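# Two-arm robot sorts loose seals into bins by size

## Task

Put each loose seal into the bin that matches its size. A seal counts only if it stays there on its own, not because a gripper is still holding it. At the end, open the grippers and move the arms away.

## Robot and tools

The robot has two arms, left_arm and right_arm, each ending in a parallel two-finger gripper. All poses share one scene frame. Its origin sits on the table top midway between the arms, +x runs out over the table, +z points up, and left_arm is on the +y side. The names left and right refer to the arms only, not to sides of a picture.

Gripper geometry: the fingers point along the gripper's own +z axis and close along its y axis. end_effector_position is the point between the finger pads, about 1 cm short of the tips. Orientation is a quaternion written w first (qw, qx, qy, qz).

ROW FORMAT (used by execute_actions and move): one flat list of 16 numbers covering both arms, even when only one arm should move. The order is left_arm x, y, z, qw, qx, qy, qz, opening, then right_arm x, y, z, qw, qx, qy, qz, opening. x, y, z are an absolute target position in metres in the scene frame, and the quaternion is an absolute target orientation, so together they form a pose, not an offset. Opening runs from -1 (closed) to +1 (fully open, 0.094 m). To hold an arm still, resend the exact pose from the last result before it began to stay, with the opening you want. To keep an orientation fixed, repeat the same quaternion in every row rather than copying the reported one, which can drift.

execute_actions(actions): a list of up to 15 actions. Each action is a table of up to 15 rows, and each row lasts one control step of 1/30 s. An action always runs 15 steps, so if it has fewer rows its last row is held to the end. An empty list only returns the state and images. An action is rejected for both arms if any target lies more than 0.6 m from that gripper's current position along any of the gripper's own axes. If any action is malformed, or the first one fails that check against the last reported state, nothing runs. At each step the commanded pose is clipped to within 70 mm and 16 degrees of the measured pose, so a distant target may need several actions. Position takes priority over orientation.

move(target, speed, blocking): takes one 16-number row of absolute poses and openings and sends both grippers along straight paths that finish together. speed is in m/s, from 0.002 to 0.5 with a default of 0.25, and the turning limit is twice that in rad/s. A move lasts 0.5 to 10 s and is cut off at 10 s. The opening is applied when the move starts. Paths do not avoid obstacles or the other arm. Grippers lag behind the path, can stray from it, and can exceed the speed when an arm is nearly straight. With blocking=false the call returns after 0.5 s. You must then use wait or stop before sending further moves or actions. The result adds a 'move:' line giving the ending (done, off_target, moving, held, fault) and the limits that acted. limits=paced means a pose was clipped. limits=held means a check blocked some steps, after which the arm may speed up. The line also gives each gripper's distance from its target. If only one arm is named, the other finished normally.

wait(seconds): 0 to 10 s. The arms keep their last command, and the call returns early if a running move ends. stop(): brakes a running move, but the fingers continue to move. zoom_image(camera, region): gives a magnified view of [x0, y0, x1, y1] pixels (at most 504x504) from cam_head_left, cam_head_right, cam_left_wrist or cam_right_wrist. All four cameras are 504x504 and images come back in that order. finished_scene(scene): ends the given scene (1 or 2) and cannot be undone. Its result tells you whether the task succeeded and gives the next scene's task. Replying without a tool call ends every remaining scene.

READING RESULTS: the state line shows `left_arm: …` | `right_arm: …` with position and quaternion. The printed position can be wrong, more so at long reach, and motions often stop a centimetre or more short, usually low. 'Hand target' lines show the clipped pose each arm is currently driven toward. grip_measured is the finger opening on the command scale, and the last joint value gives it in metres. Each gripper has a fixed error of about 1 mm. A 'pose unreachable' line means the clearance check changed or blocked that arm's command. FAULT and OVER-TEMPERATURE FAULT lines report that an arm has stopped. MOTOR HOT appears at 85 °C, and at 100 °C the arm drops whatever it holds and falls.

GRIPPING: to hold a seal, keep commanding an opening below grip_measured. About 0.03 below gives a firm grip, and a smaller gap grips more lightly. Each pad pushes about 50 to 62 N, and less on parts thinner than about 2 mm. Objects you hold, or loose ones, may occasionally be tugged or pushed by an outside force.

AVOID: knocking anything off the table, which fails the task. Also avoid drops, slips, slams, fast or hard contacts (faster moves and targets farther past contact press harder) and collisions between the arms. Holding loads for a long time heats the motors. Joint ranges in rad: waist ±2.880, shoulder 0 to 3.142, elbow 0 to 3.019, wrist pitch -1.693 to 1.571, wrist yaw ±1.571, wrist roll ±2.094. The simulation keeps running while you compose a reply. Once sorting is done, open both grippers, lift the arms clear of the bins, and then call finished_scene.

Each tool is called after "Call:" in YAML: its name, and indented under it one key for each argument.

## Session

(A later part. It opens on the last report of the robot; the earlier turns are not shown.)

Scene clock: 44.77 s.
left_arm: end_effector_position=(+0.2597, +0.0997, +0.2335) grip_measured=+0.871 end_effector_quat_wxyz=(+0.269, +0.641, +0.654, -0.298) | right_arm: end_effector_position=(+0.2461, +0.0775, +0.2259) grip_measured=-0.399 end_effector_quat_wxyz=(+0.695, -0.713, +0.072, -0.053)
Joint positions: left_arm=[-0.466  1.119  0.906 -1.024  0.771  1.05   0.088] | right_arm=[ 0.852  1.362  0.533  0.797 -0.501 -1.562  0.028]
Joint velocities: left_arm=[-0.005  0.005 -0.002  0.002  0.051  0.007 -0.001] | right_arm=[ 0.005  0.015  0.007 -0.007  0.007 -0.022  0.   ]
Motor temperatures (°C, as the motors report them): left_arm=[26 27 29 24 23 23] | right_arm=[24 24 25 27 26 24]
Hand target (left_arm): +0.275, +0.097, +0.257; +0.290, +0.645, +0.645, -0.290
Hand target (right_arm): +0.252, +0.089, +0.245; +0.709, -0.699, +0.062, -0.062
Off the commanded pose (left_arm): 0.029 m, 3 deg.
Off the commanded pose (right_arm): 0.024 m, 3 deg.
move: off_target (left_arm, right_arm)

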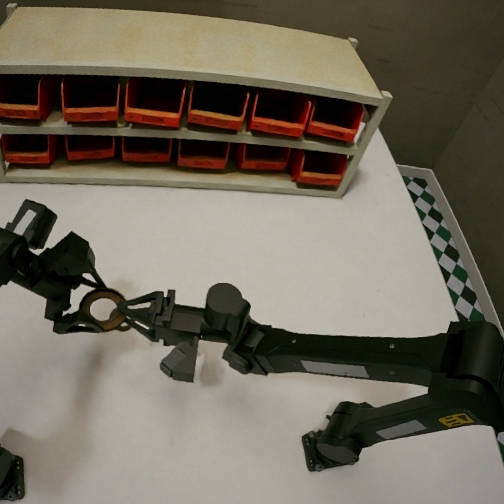

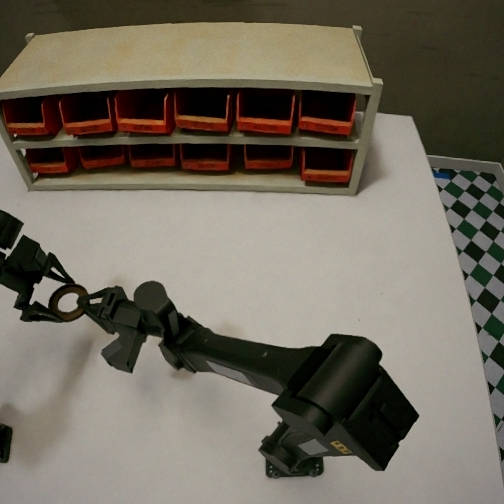

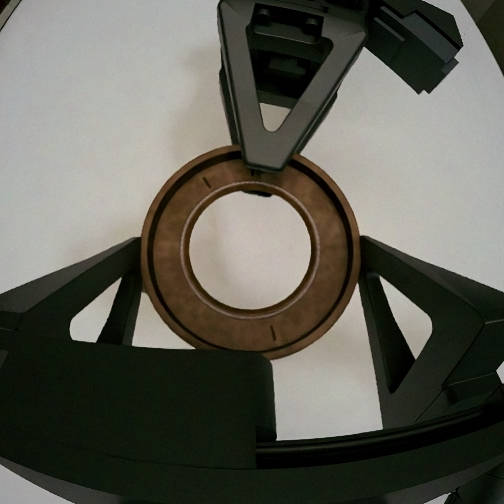

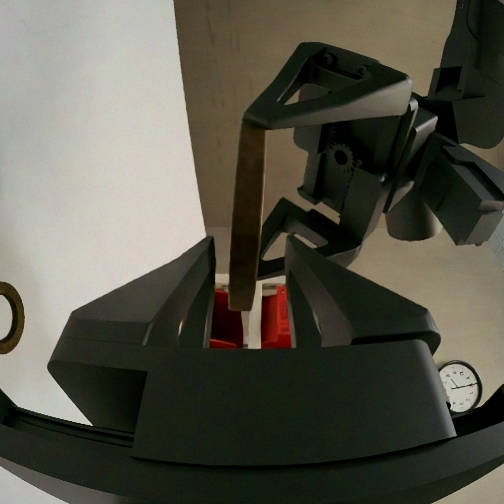

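Call:
execute_actions:
  actions:
    - [[0.277,0.096,0.257,0.29,0.645,0.645,-0.29,0.845,0.253,0.092,0.243,0.71,-0.70,0.062,-0.062,-0.74]]
    - [[0.277,0.096,0.257,0.29,0.645,0.645,-0.29,0.845,0.253,0.092,0.243,0.71,-0.70,0.062,-0.062,-0.83]]

Scene clock: 46.43 s.
left_arm: end_effector_position=(+0.2600, +0.0999, +0.2339) grip_measured=+0.871 end_effector_quat_wxyz=(+0.272, +0.646, +0.649, -0.295) | right_arm: end_effector_position=(+0.2469, +0.0786, +0.2233) grip_measured=-0.809 end_effector_quat_wxyz=(+0.695, -0.713, +0.084, -0.044)
Joint positions: left_arm=[-0.466  1.119  0.906 -1.024  0.772  1.066  0.088] | right_arm=[ 0.854  1.371  0.533  0.803 -0.495 -1.533  0.009]
Joint velocities: left_arm=[ 0.005  0.005  0.017  0.002  0.037 -0.066  0.   ] | right_arm=[-0.005  0.005 -0.002  0.002  0.022  0.022  0.001]
Motor temperatures (°C, as the motors report them): left_arm=[26 27 30 24 23 23] | right_arm=[24 24 25 27 26 24]
Hand target (left_arm): +0.275, +0.097, +0.257; +0.290, +0.645, +0.645, -0.290
Hand target (right_arm): +0.252, +0.091, +0.243; +0.709, -0.700, +0.062, -0.062
Off the commanded pose (left_arm): 0.029 m, 2 deg.
Off the commanded pose (right_arm): 0.025 m, 4 deg.

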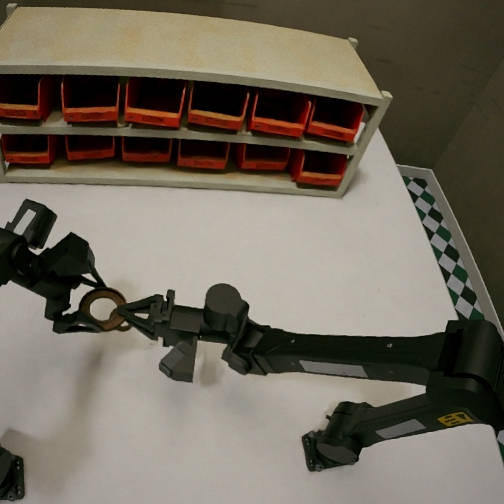

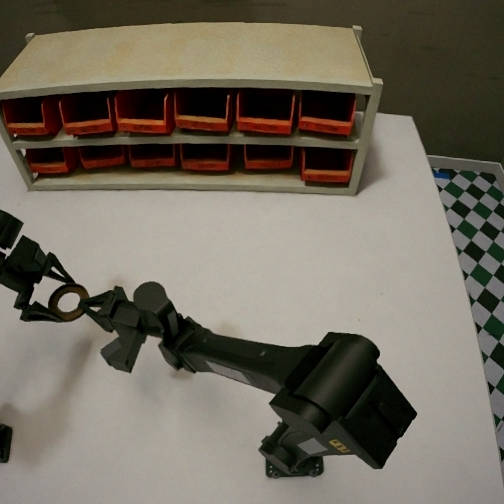

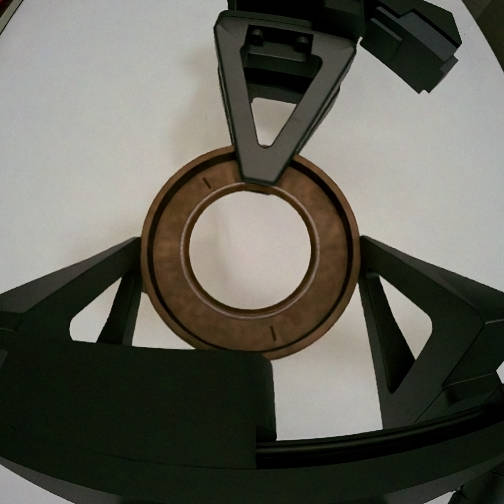

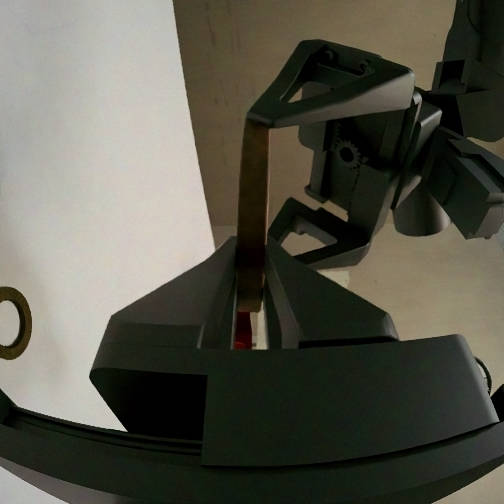

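Call:
execute_actions:
  actions:
    - [[0.277,0.096,0.257,0.29,0.645,0.645,-0.29,1,0.253,0.092,0.243,0.71,-0.70,0.062,-0.062,-0.84]]

Call:
move:
  target: [0.277,0.16,0.28,0.29,0.645,0.645,-0.29,1,0.253,0.0,0.243,0.71,-0.70,0.062,-0.062,-0.84]
  speed: 0.15

Call:
move:
  target: [0.47,0.24,0.24,0.707,0,0.707,0,1,0.54,-0.43,0.33,0.5,-0.5,0.5,-0.5,-0.84]

Scene clock: 49.17 s.
left_arm: end_effector_position=(+0.2600, +0.0998, +0.2341) grip_measured=+1.000 end_effector_quat_wxyz=(+0.272, +0.646, +0.649, -0.296) | right_arm: end_effector_position=(+0.2468, +0.0787, +0.2231) grip_measured=-0.813 end_effector_quat_wxyz=(+0.694, -0.714, +0.077, -0.051)
Joint positions: left_arm=[-0.465  1.119  0.906 -1.024  0.773  1.066  0.094] | right_arm=[ 0.854  1.371  0.533  0.803 -0.494 -1.554  0.009]
Joint velocities: left_arm=[ 0.005 -0.015  0.017  0.002 -0.051 -0.007  0.   ] | right_arm=[-0.024  0.005 -0.002 -0.002 -0.066  0.022  0.   ]
Motor temperatures (°C, as the motors report them): left_arm=[26 27 30 24 23 23] | right_arm=[24 24 26 27 26 24]
Hand target (left_arm): +0.275, +0.097, +0.257; +0.290, +0.645, +0.645, -0.290
Hand target (right_arm): +0.252, +0.091, +0.243; +0.709, -0.700, +0.062, -0.062
Off the commanded pose (left_arm): 0.029 m, 2 deg.
Off the commanded pose (right_arm): 0.025 m, 3 deg.

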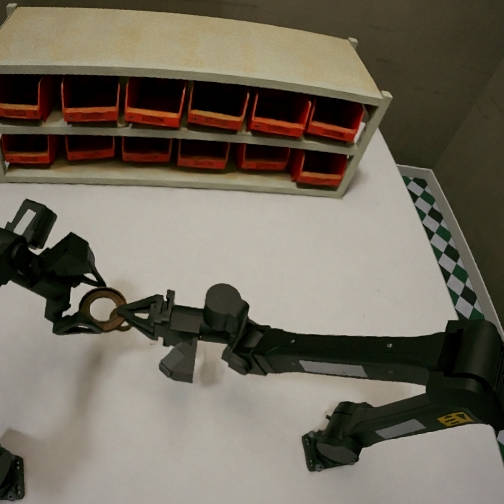

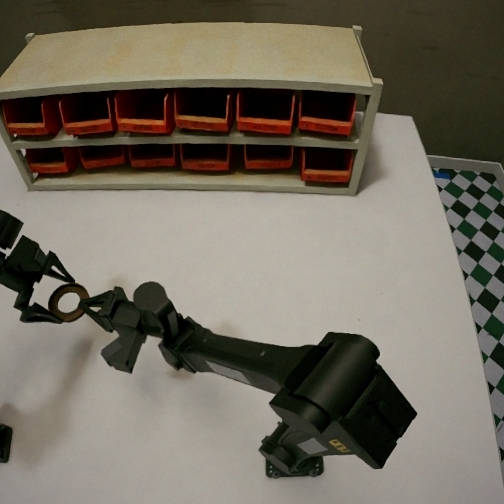

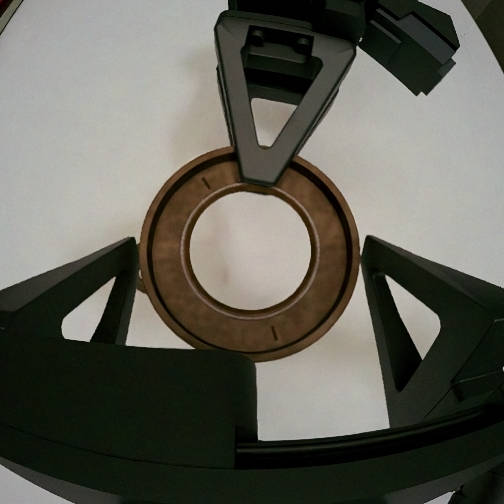

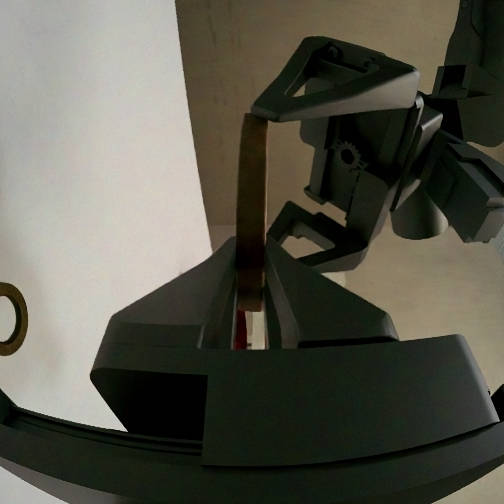

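Scene clock: 50.27 s.
left_arm: end_effector_position=(+0.2641, +0.1623, +0.2532) grip_measured=+1.000 end_effector_quat_wxyz=(+0.264, +0.636, +0.659, -0.303) | right_arm: end_effector_position=(+0.2523, -0.0010, +0.2401) grip_measured=-0.813 end_effector_quat_wxyz=(+0.708, -0.701, +0.065, -0.060)
Joint positions: left_arm=[-0.266  1.119  0.967 -1.296  0.821  1.318  0.094] | right_arm=[ 0.664  1.193  0.409  0.796 -0.689 -1.556  0.009]
Joint velocities: left_arm=[-0.015  0.005  0.012 -0.007  0.007  0.007  0.   ] | right_arm=[-0.015 -0.005 -0.007  0.012 -0.007 -0.022 -0.001]
Motor temperatures (°C, as the motors report them): left_arm=[26 27 30 24 23 23] | right_arm=[24 24 26 27 26 24]
Hand target (left_arm): +0.276, +0.161, +0.279; +0.288, +0.646, +0.646, -0.288
Hand target (right_arm): +0.253, -0.001, +0.244; +0.709, -0.700, +0.061, -0.063
Off the commanded pose (left_arm): 0.030 m, 4 deg.
Off the commanded pose (right_arm): 0.003 m, 0 deg.
move: off_target (left_arm)

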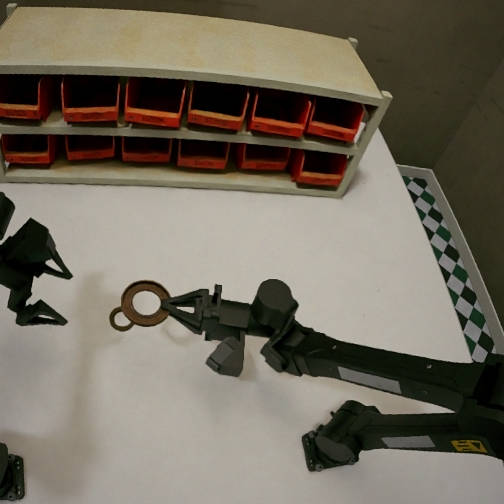

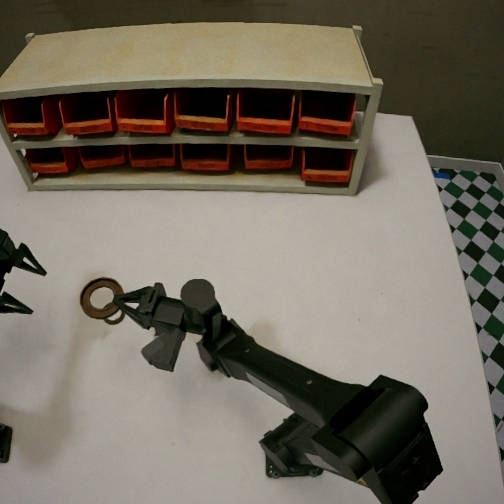

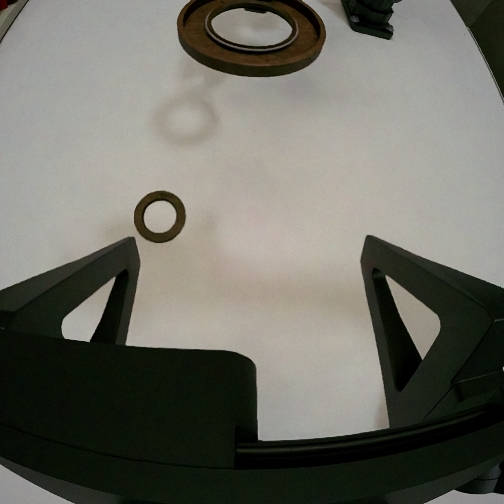

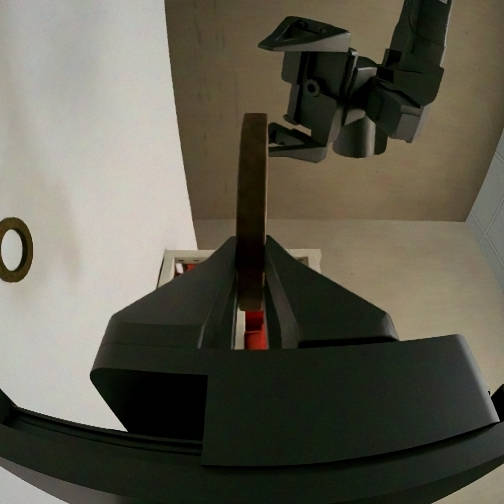

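Scene clock: 54.10 s.
left_arm: end_effector_position=(+0.4594, +0.2438, +0.2264) grip_measured=+1.000 end_effector_quat_wxyz=(+0.687, +0.002, +0.726, +0.013) | right_arm: end_effector_position=(+0.5241, -0.4319, +0.3044) grip_measured=-0.813 end_effector_quat_wxyz=(+0.498, -0.505, +0.508, -0.488)
Joint positions: left_arm=[-0.4    1.315  0.516  0.741 -0.314  0.004  0.094] | right_arm=[-0.251  1.23   0.681  0.521 -0.217 -1.562  0.009]
Joint velocities: left_arm=[-0.005 -0.005 -0.002 -0.002 -0.022  0.022  0.   ] | right_arm=[ 0.015 -0.015 -0.002  0.012 -0.022 -0.022 -0.   ]
Motor temperatures (°C, as the motors report them): left_arm=[26 27 30 24 23 23] | right_arm=[24 24 26 27 26 24]
Hand target (left_arm): +0.469, +0.237, +0.246; +0.705, -0.007, +0.709, +0.001
Hand target (right_arm): +0.536, -0.437, +0.330; +0.503, -0.497, +0.497, -0.504
Off the commanded pose (left_arm): 0.018 m, 4 deg.
Off the commanded pose (right_arm): 0.030 m, 2 deg.
move: off_target (left_arm, right_arm)

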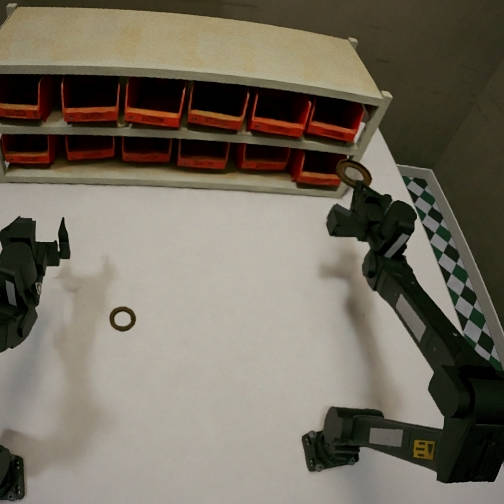

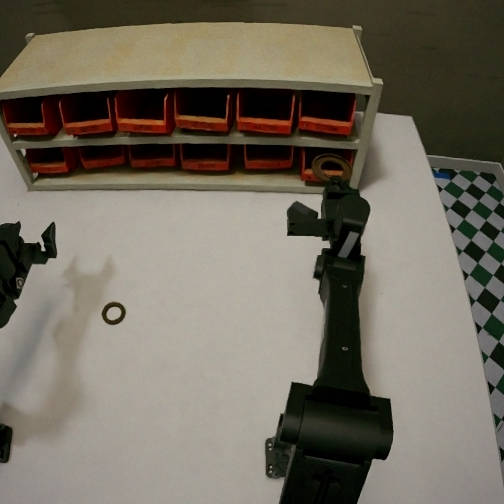

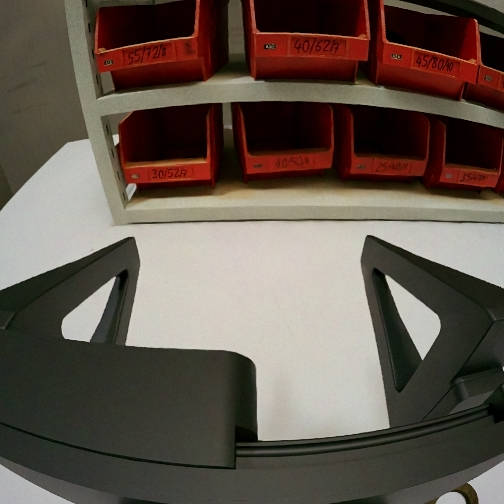

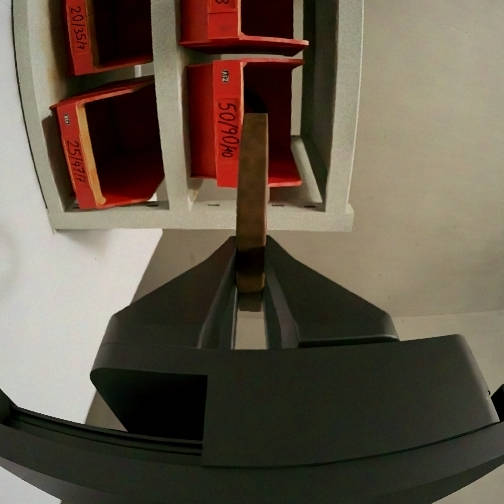

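Call:
move:
  target: [0.36,0.058,0.075,0.46,0,0.888,0,0.8,0.63,-0.43,0.37,0.42,-0.57,0.57,-0.42,-0.84]
  speed: 0.2

Scene clock: 58.63 s.
left_arm: end_effector_position=(+0.3457, +0.0692, +0.0601) grip_measured=+0.802 end_effector_quat_wxyz=(+0.450, +0.013, +0.893, +0.007) | right_arm: end_effector_position=(+0.6169, -0.4326, +0.3416) grip_measured=-0.813 end_effector_quat_wxyz=(-0.411, +0.571, -0.583, +0.405)
Joint positions: left_arm=[-0.95   1.511  0.629  0.04  -0.648 -0.564  0.085] | right_arm=[-0.203  1.386  1.145 -0.102 -0.15  -1.606  0.009]
Joint velocities: left_arm=[-0.005 -0.005  0.012 -0.007  0.051  0.007 -0.001] | right_arm=[-0.015 -0.015 -0.002 -0.002  0.037 -0.007  0.   ]
Motor temperatures (°C, as the motors report them): left_arm=[26 27 30 24 23 23] | right_arm=[24 24 27 27 26 24]
Hand target (left_arm): +0.358, +0.055, +0.074; +0.459, +0.001, +0.888, -0.006
Hand target (right_arm): +0.629, -0.431, +0.369; -0.420, +0.567, -0.571, +0.419
Off the commanded pose (left_arm): 0.023 m, 2 deg.
Off the commanded pose (right_arm): 0.031 m, 2 deg.
move: off_target (left_arm, right_arm)

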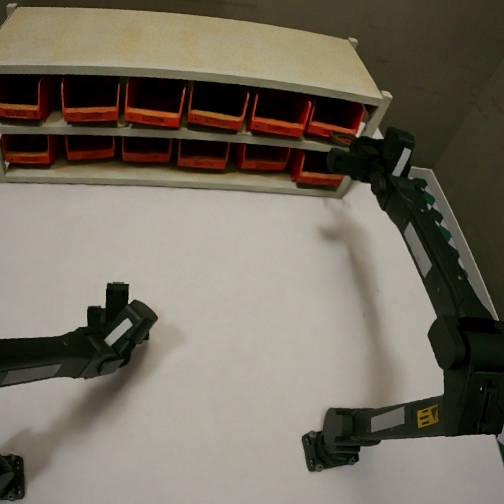

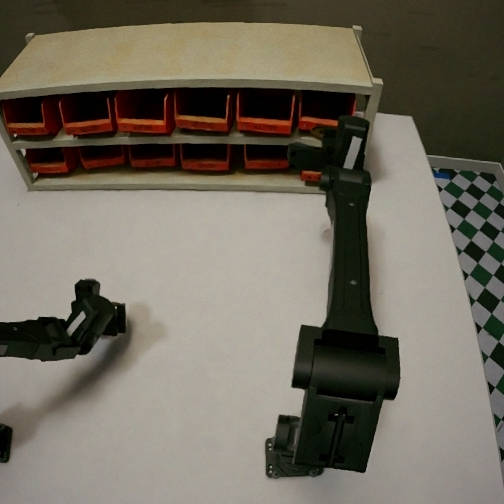

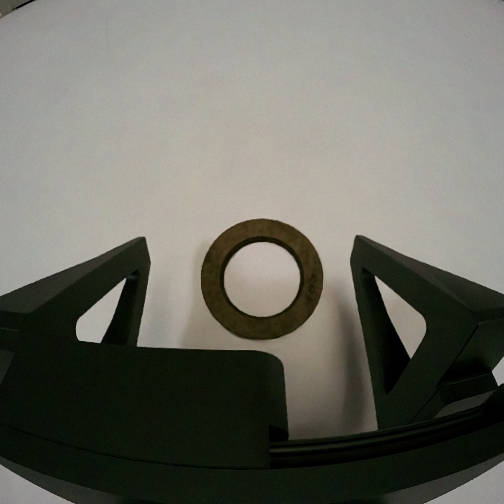

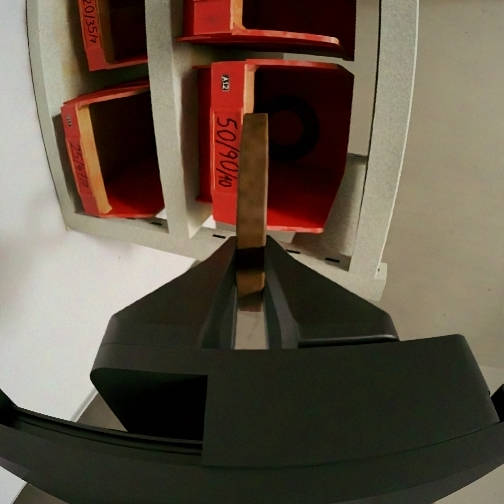

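Call:
move:
  target: [0.357,0.053,0.04,0.46,0,0.888,0,0.8,0.71,-0.43,0.365,0.42,-0.57,0.57,-0.42,-0.84]
  speed: 0.08

Scene clock: 61.57 s.
left_arm: end_effector_position=(+0.3480, +0.0677, +0.0330) grip_measured=+0.802 end_effector_quat_wxyz=(+0.448, +0.009, +0.894, +0.016) | right_arm: end_effector_position=(+0.6952, -0.4332, +0.3321) grip_measured=-0.813 end_effector_quat_wxyz=(-0.408, +0.575, -0.583, +0.403)
Joint positions: left_arm=[-0.954  1.599  0.629  0.109 -0.664 -0.577  0.085] | right_arm=[-0.181  1.591  1.35  -0.11  -0.131 -1.606  0.009]
Joint velocities: left_arm=[-0.005  0.005  0.012 -0.007  0.007 -0.037  0.   ] | right_arm=[-0.015 -0.005  0.007 -0.007 -0.037 -0.037 -0.   ]
Motor temperatures (°C, as the motors report them): left_arm=[26 27 30 24 23 23] | right_arm=[24 24 27 27 26 24]
Hand target (left_arm): +0.356, +0.053, +0.040; +0.460, -0.000, +0.888, -0.000
Hand target (right_arm): +0.707, -0.431, +0.364; -0.420, +0.569, -0.569, +0.420
Off the commanded pose (left_arm): 0.019 m, 3 deg.
Off the commanded pose (right_arm): 0.036 m, 3 deg.
move: off_target (left_arm, right_arm)

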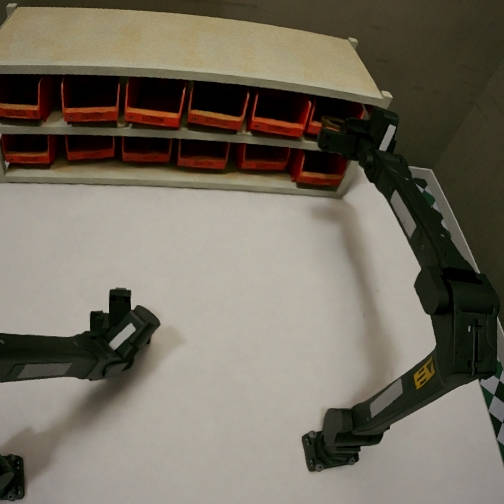

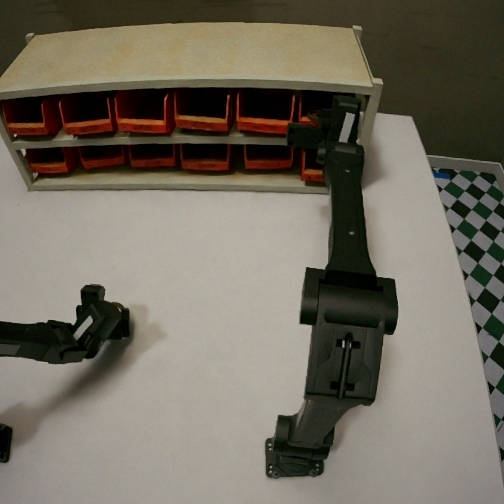

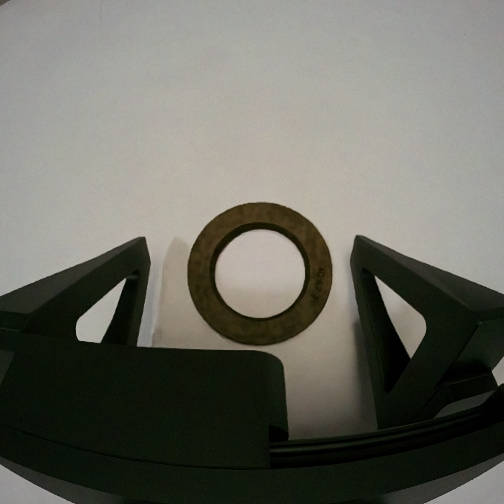

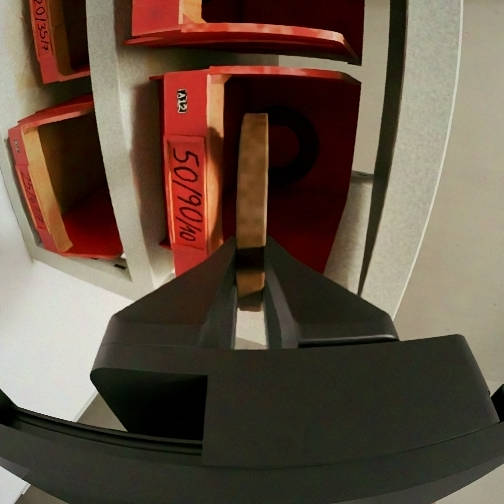

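Call:
move:
  target: [0.35,0.048,0.028,0.46,0,0.888,0,0.8,0.78,-0.437,0.355,0.42,-0.57,0.57,-0.42,-0.84]
  speed: 0.06

Scene clock: 64.10 s.
left_arm: end_effector_position=(+0.3435, +0.0605, +0.0255) grip_measured=+0.802 end_effector_quat_wxyz=(+0.452, +0.007, +0.892, +0.012) | right_arm: end_effector_position=(+0.7650, -0.4412, +0.3260) grip_measured=-0.813 end_effector_quat_wxyz=(-0.409, +0.575, -0.582, +0.405)
Joint positions: left_arm=[-0.976  1.627  0.629  0.135 -0.679 -0.6    0.085] | right_arm=[-0.178  1.773  1.566 -0.14  -0.128 -1.606  0.009]
Joint velocities: left_arm=[-0.015  0.005 -0.012  0.002  0.051 -0.066 -0.001] | right_arm=[ 0.015 -0.005  0.007 -0.002 -0.007 -0.037  0.   ]
Motor temperatures (°C, as the motors report them): left_arm=[26 27 29 24 23 23] | right_arm=[24 24 28 27 26 24]
Hand target (left_arm): +0.349, +0.048, +0.028; +0.460, -0.000, +0.888, -0.001
Hand target (right_arm): +0.777, -0.438, +0.354; -0.420, +0.569, -0.569, +0.419
Off the commanded pose (left_arm): 0.014 m, 2 deg.
Off the commanded pose (right_arm): 0.033 m, 3 deg.
move: off_target (left_arm, right_arm)

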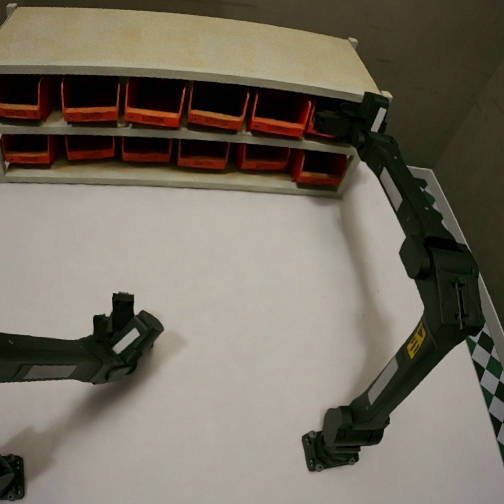

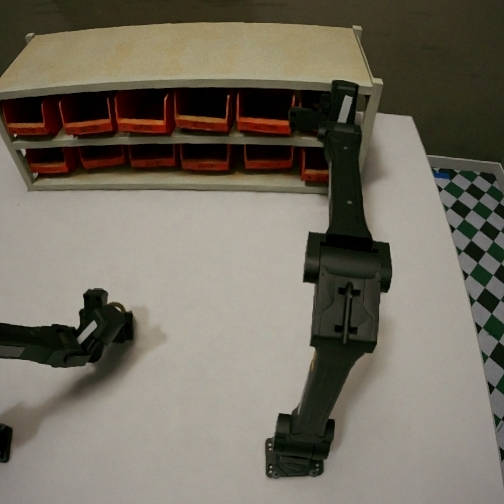

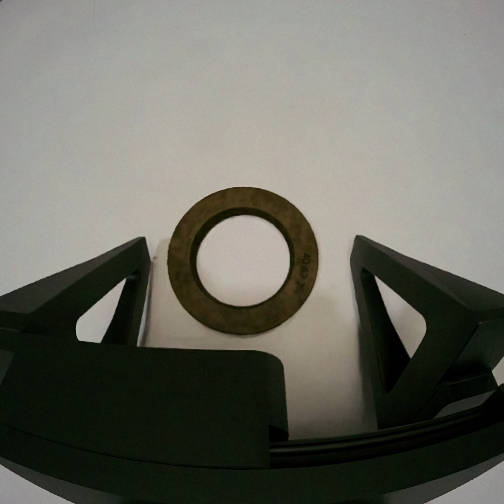

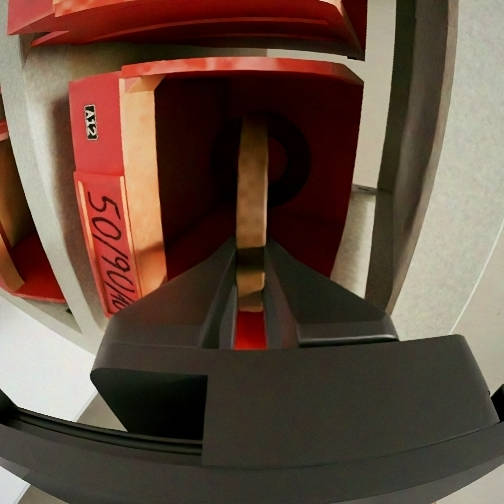

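Call:
move:
  target: [0.348,0.052,0.026,0.46,0,0.888,0,0.38,0.81,-0.435,0.338,0.40,-0.583,0.583,-0.40,-0.84]
  speed: 0.05

Call:
zoom_image:
  camera: "cam_left_wrist"
  region: [150, 170, 350, 350]

Scene clock: 66.80 s.
left_arm: end_effector_position=(+0.3448, +0.0590, +0.0271) grip_measured=+0.382 end_effector_quat_wxyz=(+0.455, +0.004, +0.890, +0.008) | right_arm: end_effector_position=(+0.7961, -0.4380, +0.3130) grip_measured=-0.813 end_effector_quat_wxyz=(-0.391, +0.586, -0.595, +0.386)
Joint positions: left_arm=[-0.976  1.627  0.629  0.147 -0.679 -0.6    0.065] | right_arm=[-0.166  1.867  1.703 -0.246 -0.114 -1.606  0.009]
Joint velocities: left_arm=[-0.005  0.005 -0.007  0.002 -0.022  0.051 -0.   ] | right_arm=[ 0.005 -0.005 -0.017 -0.022  0.007 -0.007 -0.001]
Motor temperatures (°C, as the motors report them): left_arm=[26 27 29 24 23 23] | right_arm=[24 24 28 27 26 24]
Hand target (left_arm): +0.348, +0.052, +0.026; +0.460, -0.000, +0.888, -0.000
Hand target (right_arm): +0.808, -0.435, +0.337; -0.401, +0.583, -0.583, +0.400
Off the commanded pose (left_arm): 0.008 m, 1 deg.
Off the commanded pose (right_arm): 0.029 m, 2 deg.
move: off_target (right_arm)

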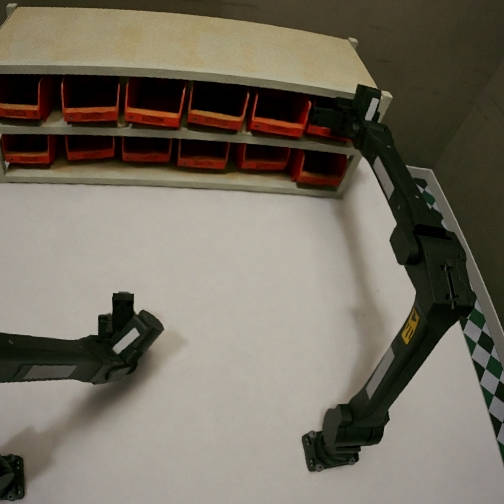

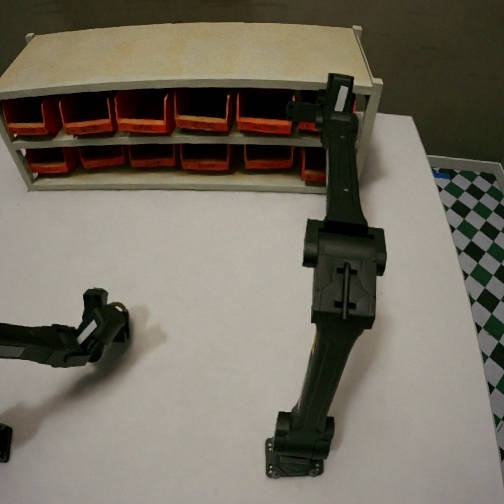

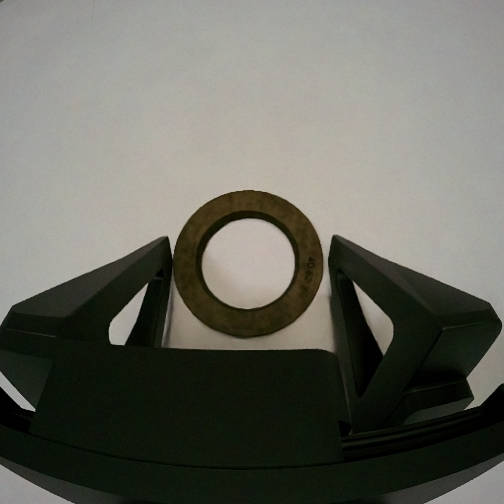

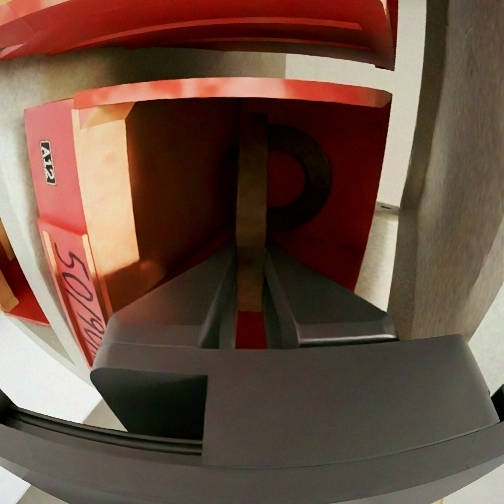

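Region (150, 170, 350, 350) of cam_left_wrist's 504x504 image, scaled by 2.520, with more detail than that image has; it fills the top 454 rows of this view, and the rest is white.

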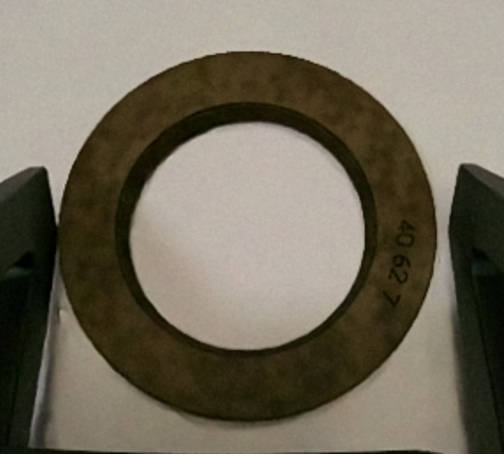

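Call:
execute_actions:
  actions:
    - [[0.346,0.052,0.018,0.46,0,0.888,0,0.38,0.81,-0.435,0.338,0.40,-0.583,0.583,-0.40,-0.6]]
    - [[0.346,0.052,0.018,0.46,0,0.888,0,0.25,0.81,-0.435,0.338,0.40,-0.583,0.583,-0.40,-0.45]]

Scene clock: 69.40 s.
left_arm: end_effector_position=(+0.3468, +0.0573, +0.0240) grip_measured=+0.276 end_effector_quat_wxyz=(+0.460, +0.000, +0.888, +0.005) | right_arm: end_effector_position=(+0.7966, -0.4381, +0.3151) grip_measured=-0.451 end_effector_quat_wxyz=(-0.392, +0.586, -0.594, +0.387)
Joint positions: left_arm=[-0.976  1.645  0.629  0.178 -0.684 -0.602  0.06 ] | right_arm=[-0.166  1.867  1.707 -0.246 -0.114 -1.606  0.026]
Joint velocities: left_arm=[-0.024 -0.005  0.012  0.002  0.037  0.037 -0.001] | right_arm=[ 0.005  0.005 -0.002  0.022  0.037 -0.051 -0.   ]
Motor temperatures (°C, as the motors report them): left_arm=[26 27 29 24 23 23] | right_arm=[24 25 29 27 26 24]
Hand target (left_arm): +0.346, +0.052, +0.018; +0.460, -0.000, +0.888, -0.000
Hand target (right_arm): +0.808, -0.435, +0.338; -0.400, +0.583, -0.583, +0.400
Off the commanded pose (left_arm): 0.008 m, 1 deg.
Off the commanded pose (right_arm): 0.027 m, 2 deg.

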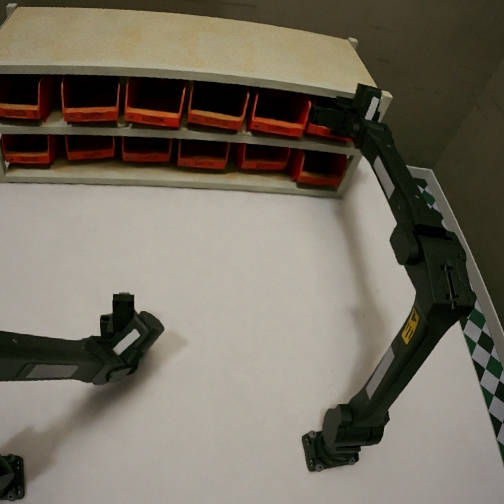

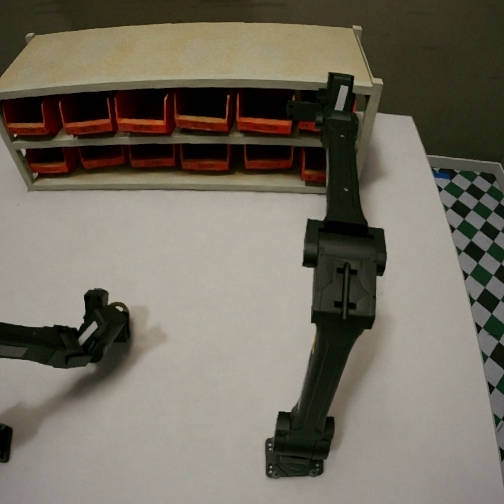

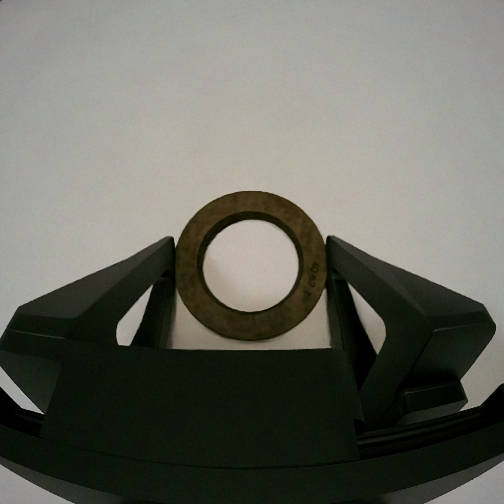

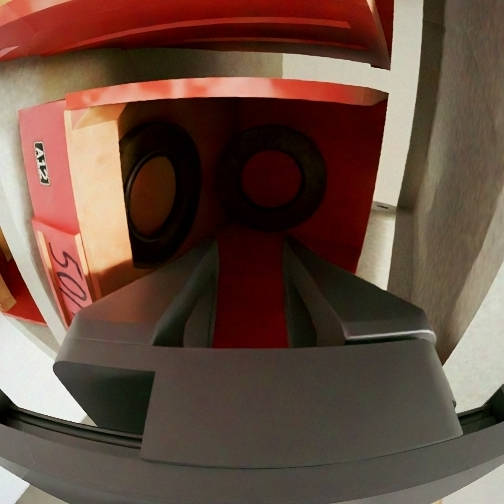

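In. Now the left one.

Call:
move:
  target: [0.36,0.06,0.12,0.46,0,0.888,0,0.245,0.68,-0.435,0.35,0.40,-0.583,0.583,-0.40,-0.7]
  speed: 0.15

Call:
move:
  target: [0.64,0.18,0.36,0.63,0,0.777,0,0.245,0.45,-0.40,0.3,0.40,-0.583,0.583,-0.40,-0.7]

Scene clock: 71.93 s.
left_arm: end_effector_position=(+0.3437, +0.0736, +0.0958) grip_measured=+0.276 end_effector_quat_wxyz=(+0.445, +0.007, +0.895, +0.015) | right_arm: end_effector_position=(+0.6801, -0.4300, +0.3412) grip_measured=-0.700 end_effector_quat_wxyz=(-0.394, +0.587, -0.590, +0.389)
Joint positions: left_arm=[-0.95   1.412  0.667 -0.122 -0.658 -0.585  0.06 ] | right_arm=[-0.179  1.552  1.357 -0.206 -0.131 -1.616  0.014]
Joint velocities: left_arm=[-0.005 -0.005 -0.017 -0.007  0.051  0.022 -0.001] | right_arm=[-0.005 -0.005 -0.022 -0.002  0.081  0.007  0.   ]
Motor temperatures (°C, as the motors report them): left_arm=[26 27 29 24 23 23] | right_arm=[24 25 29 27 26 24]
Hand target (left_arm): +0.358, +0.062, +0.122; +0.461, +0.000, +0.888, +0.001
Hand target (right_arm): +0.680, -0.434, +0.352; -0.400, +0.583, -0.583, +0.400
Off the commanded pose (left_arm): 0.032 m, 3 deg.
Off the commanded pose (right_arm): 0.010 m, 2 deg.
move: off_target (left_arm)

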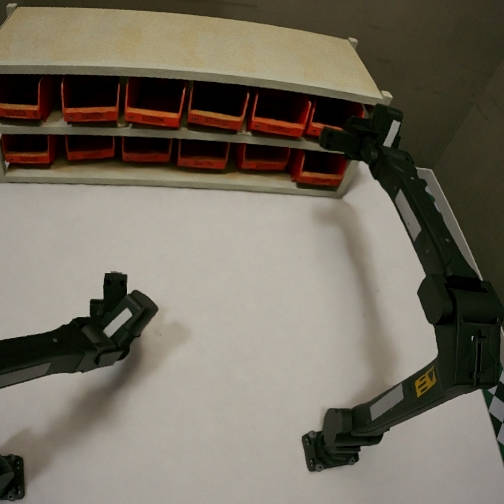

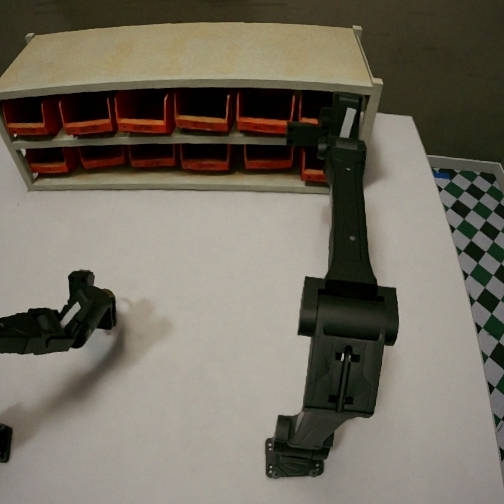

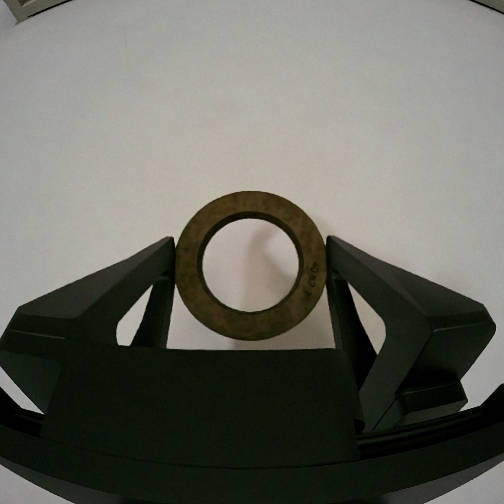

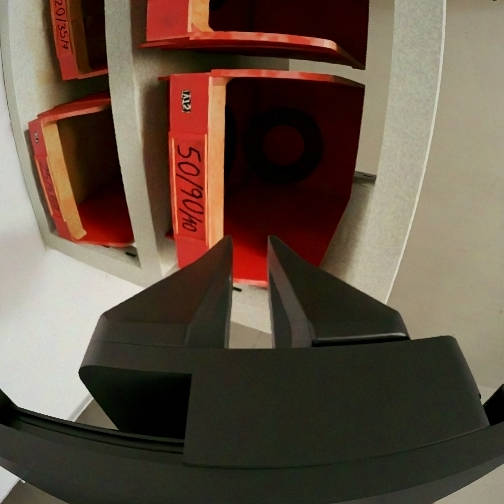

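Scene clock: 74.23 s.
left_arm: end_effector_position=(+0.6192, +0.1872, +0.3316) grip_measured=+0.276 end_effector_quat_wxyz=(+0.605, +0.002, +0.796, +0.011) | right_arm: end_effector_position=(+0.4498, -0.3983, +0.3015) grip_measured=-0.700 end_effector_quat_wxyz=(-0.401, +0.581, -0.584, +0.400)
Joint positions: left_arm=[-0.41   1.522  1.22   0.018 -0.311 -0.07   0.06 ] | right_arm=[-0.179  0.929  0.705 -0.146 -0.129 -1.616  0.014]
Joint velocities: left_arm=[ 0.005  0.005  0.002 -0.007 -0.051 -0.022 -0.001] | right_arm=[ 0.005 -0.005 -0.002  0.022  0.007  0.022  0.   ]
Motor temperatures (°C, as the motors report them): left_arm=[26 27 29 25 23 23] | right_arm=[24 25 29 27 26 24]
Hand target (left_arm): +0.634, +0.182, +0.364; +0.631, +0.001, +0.776, +0.006
Hand target (right_arm): +0.450, -0.397, +0.304; -0.400, +0.583, -0.583, +0.400
Off the commanded pose (left_arm): 0.036 m, 4 deg.
Off the commanded pose (right_arm): 0.002 m, 0 deg.
move: off_target (left_arm)

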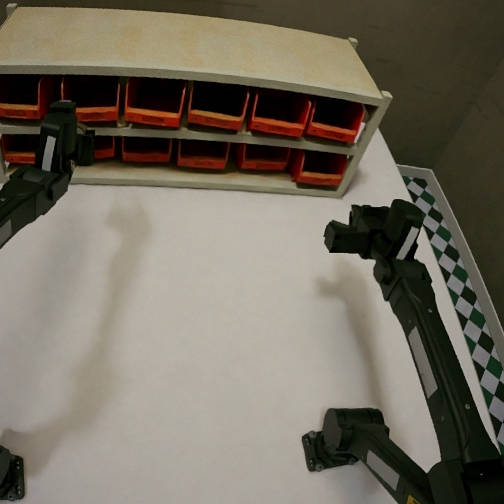

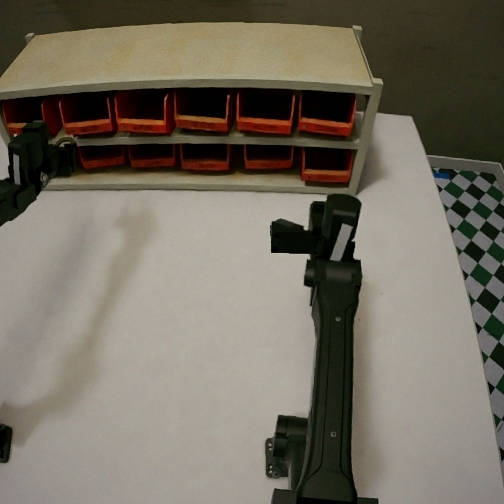

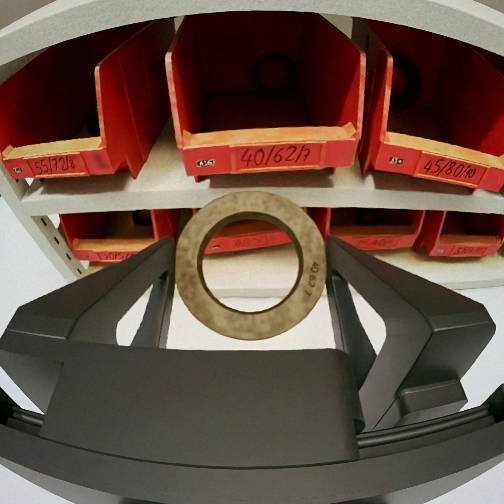

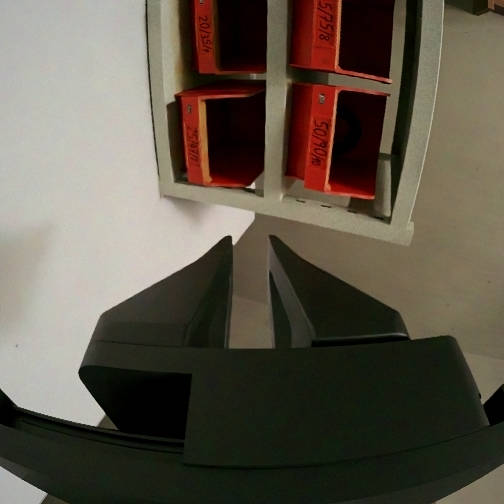

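Call:
move:
  target: [0.74,0.163,0.375,0.63,0,0.777,0,0.245,0.45,-0.40,0.3,0.40,-0.583,0.583,-0.40,-0.7]
  speed: 0.1

Scene clock: 76.67 s.
left_arm: end_effector_position=(+0.7219, +0.1599, +0.3449) grip_measured=+0.276 end_effector_quat_wxyz=(+0.612, +0.003, +0.791, +0.001) | right_arm: end_effector_position=(+0.4498, -0.3980, +0.3015) grip_measured=-0.700 end_effector_quat_wxyz=(-0.402, +0.582, -0.584, +0.399)
Joint positions: left_arm=[-0.397  1.779  1.569 -0.054 -0.284 -0.069  0.06 ] | right_arm=[-0.179  0.929  0.705 -0.146 -0.131 -1.616  0.014]
Joint velocities: left_arm=[-0.005 -0.005 -0.027 -0.012  0.022 -0.051 -0.   ] | right_arm=[-0.005 -0.015  0.022  0.002 -0.022 -0.037 -0.001]
Motor temperatures (°C, as the motors report them): left_arm=[26 28 30 25 23 23] | right_arm=[24 25 28 27 26 24]
Hand target (left_arm): +0.735, +0.162, +0.376; +0.630, -0.000, +0.776, +0.000
Hand target (right_arm): +0.450, -0.400, +0.300; -0.400, +0.583, -0.583, +0.400
Off the commanded pose (left_arm): 0.035 m, 3 deg.
Off the commanded pose (right_arm): 0.003 m, 0 deg.
move: off_target (left_arm)

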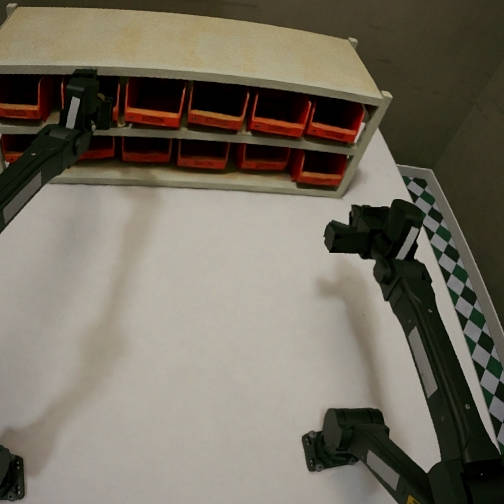

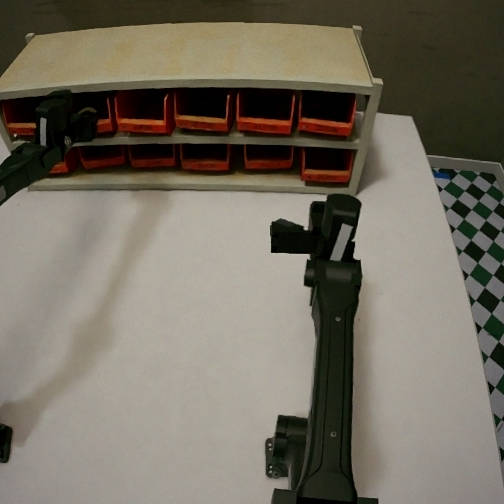

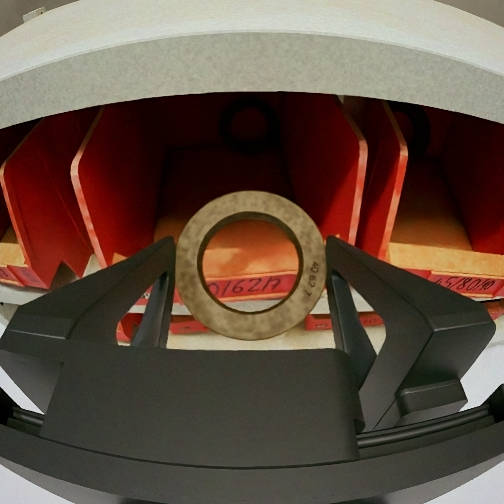

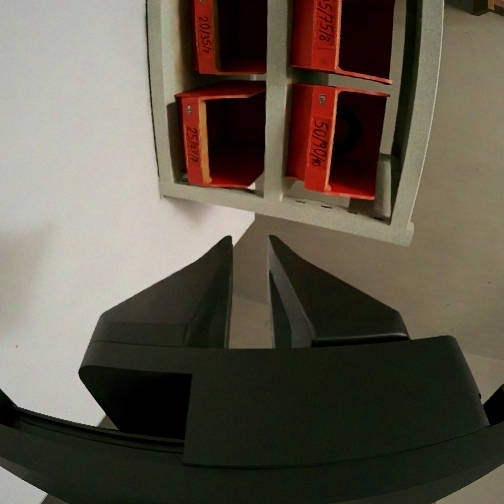

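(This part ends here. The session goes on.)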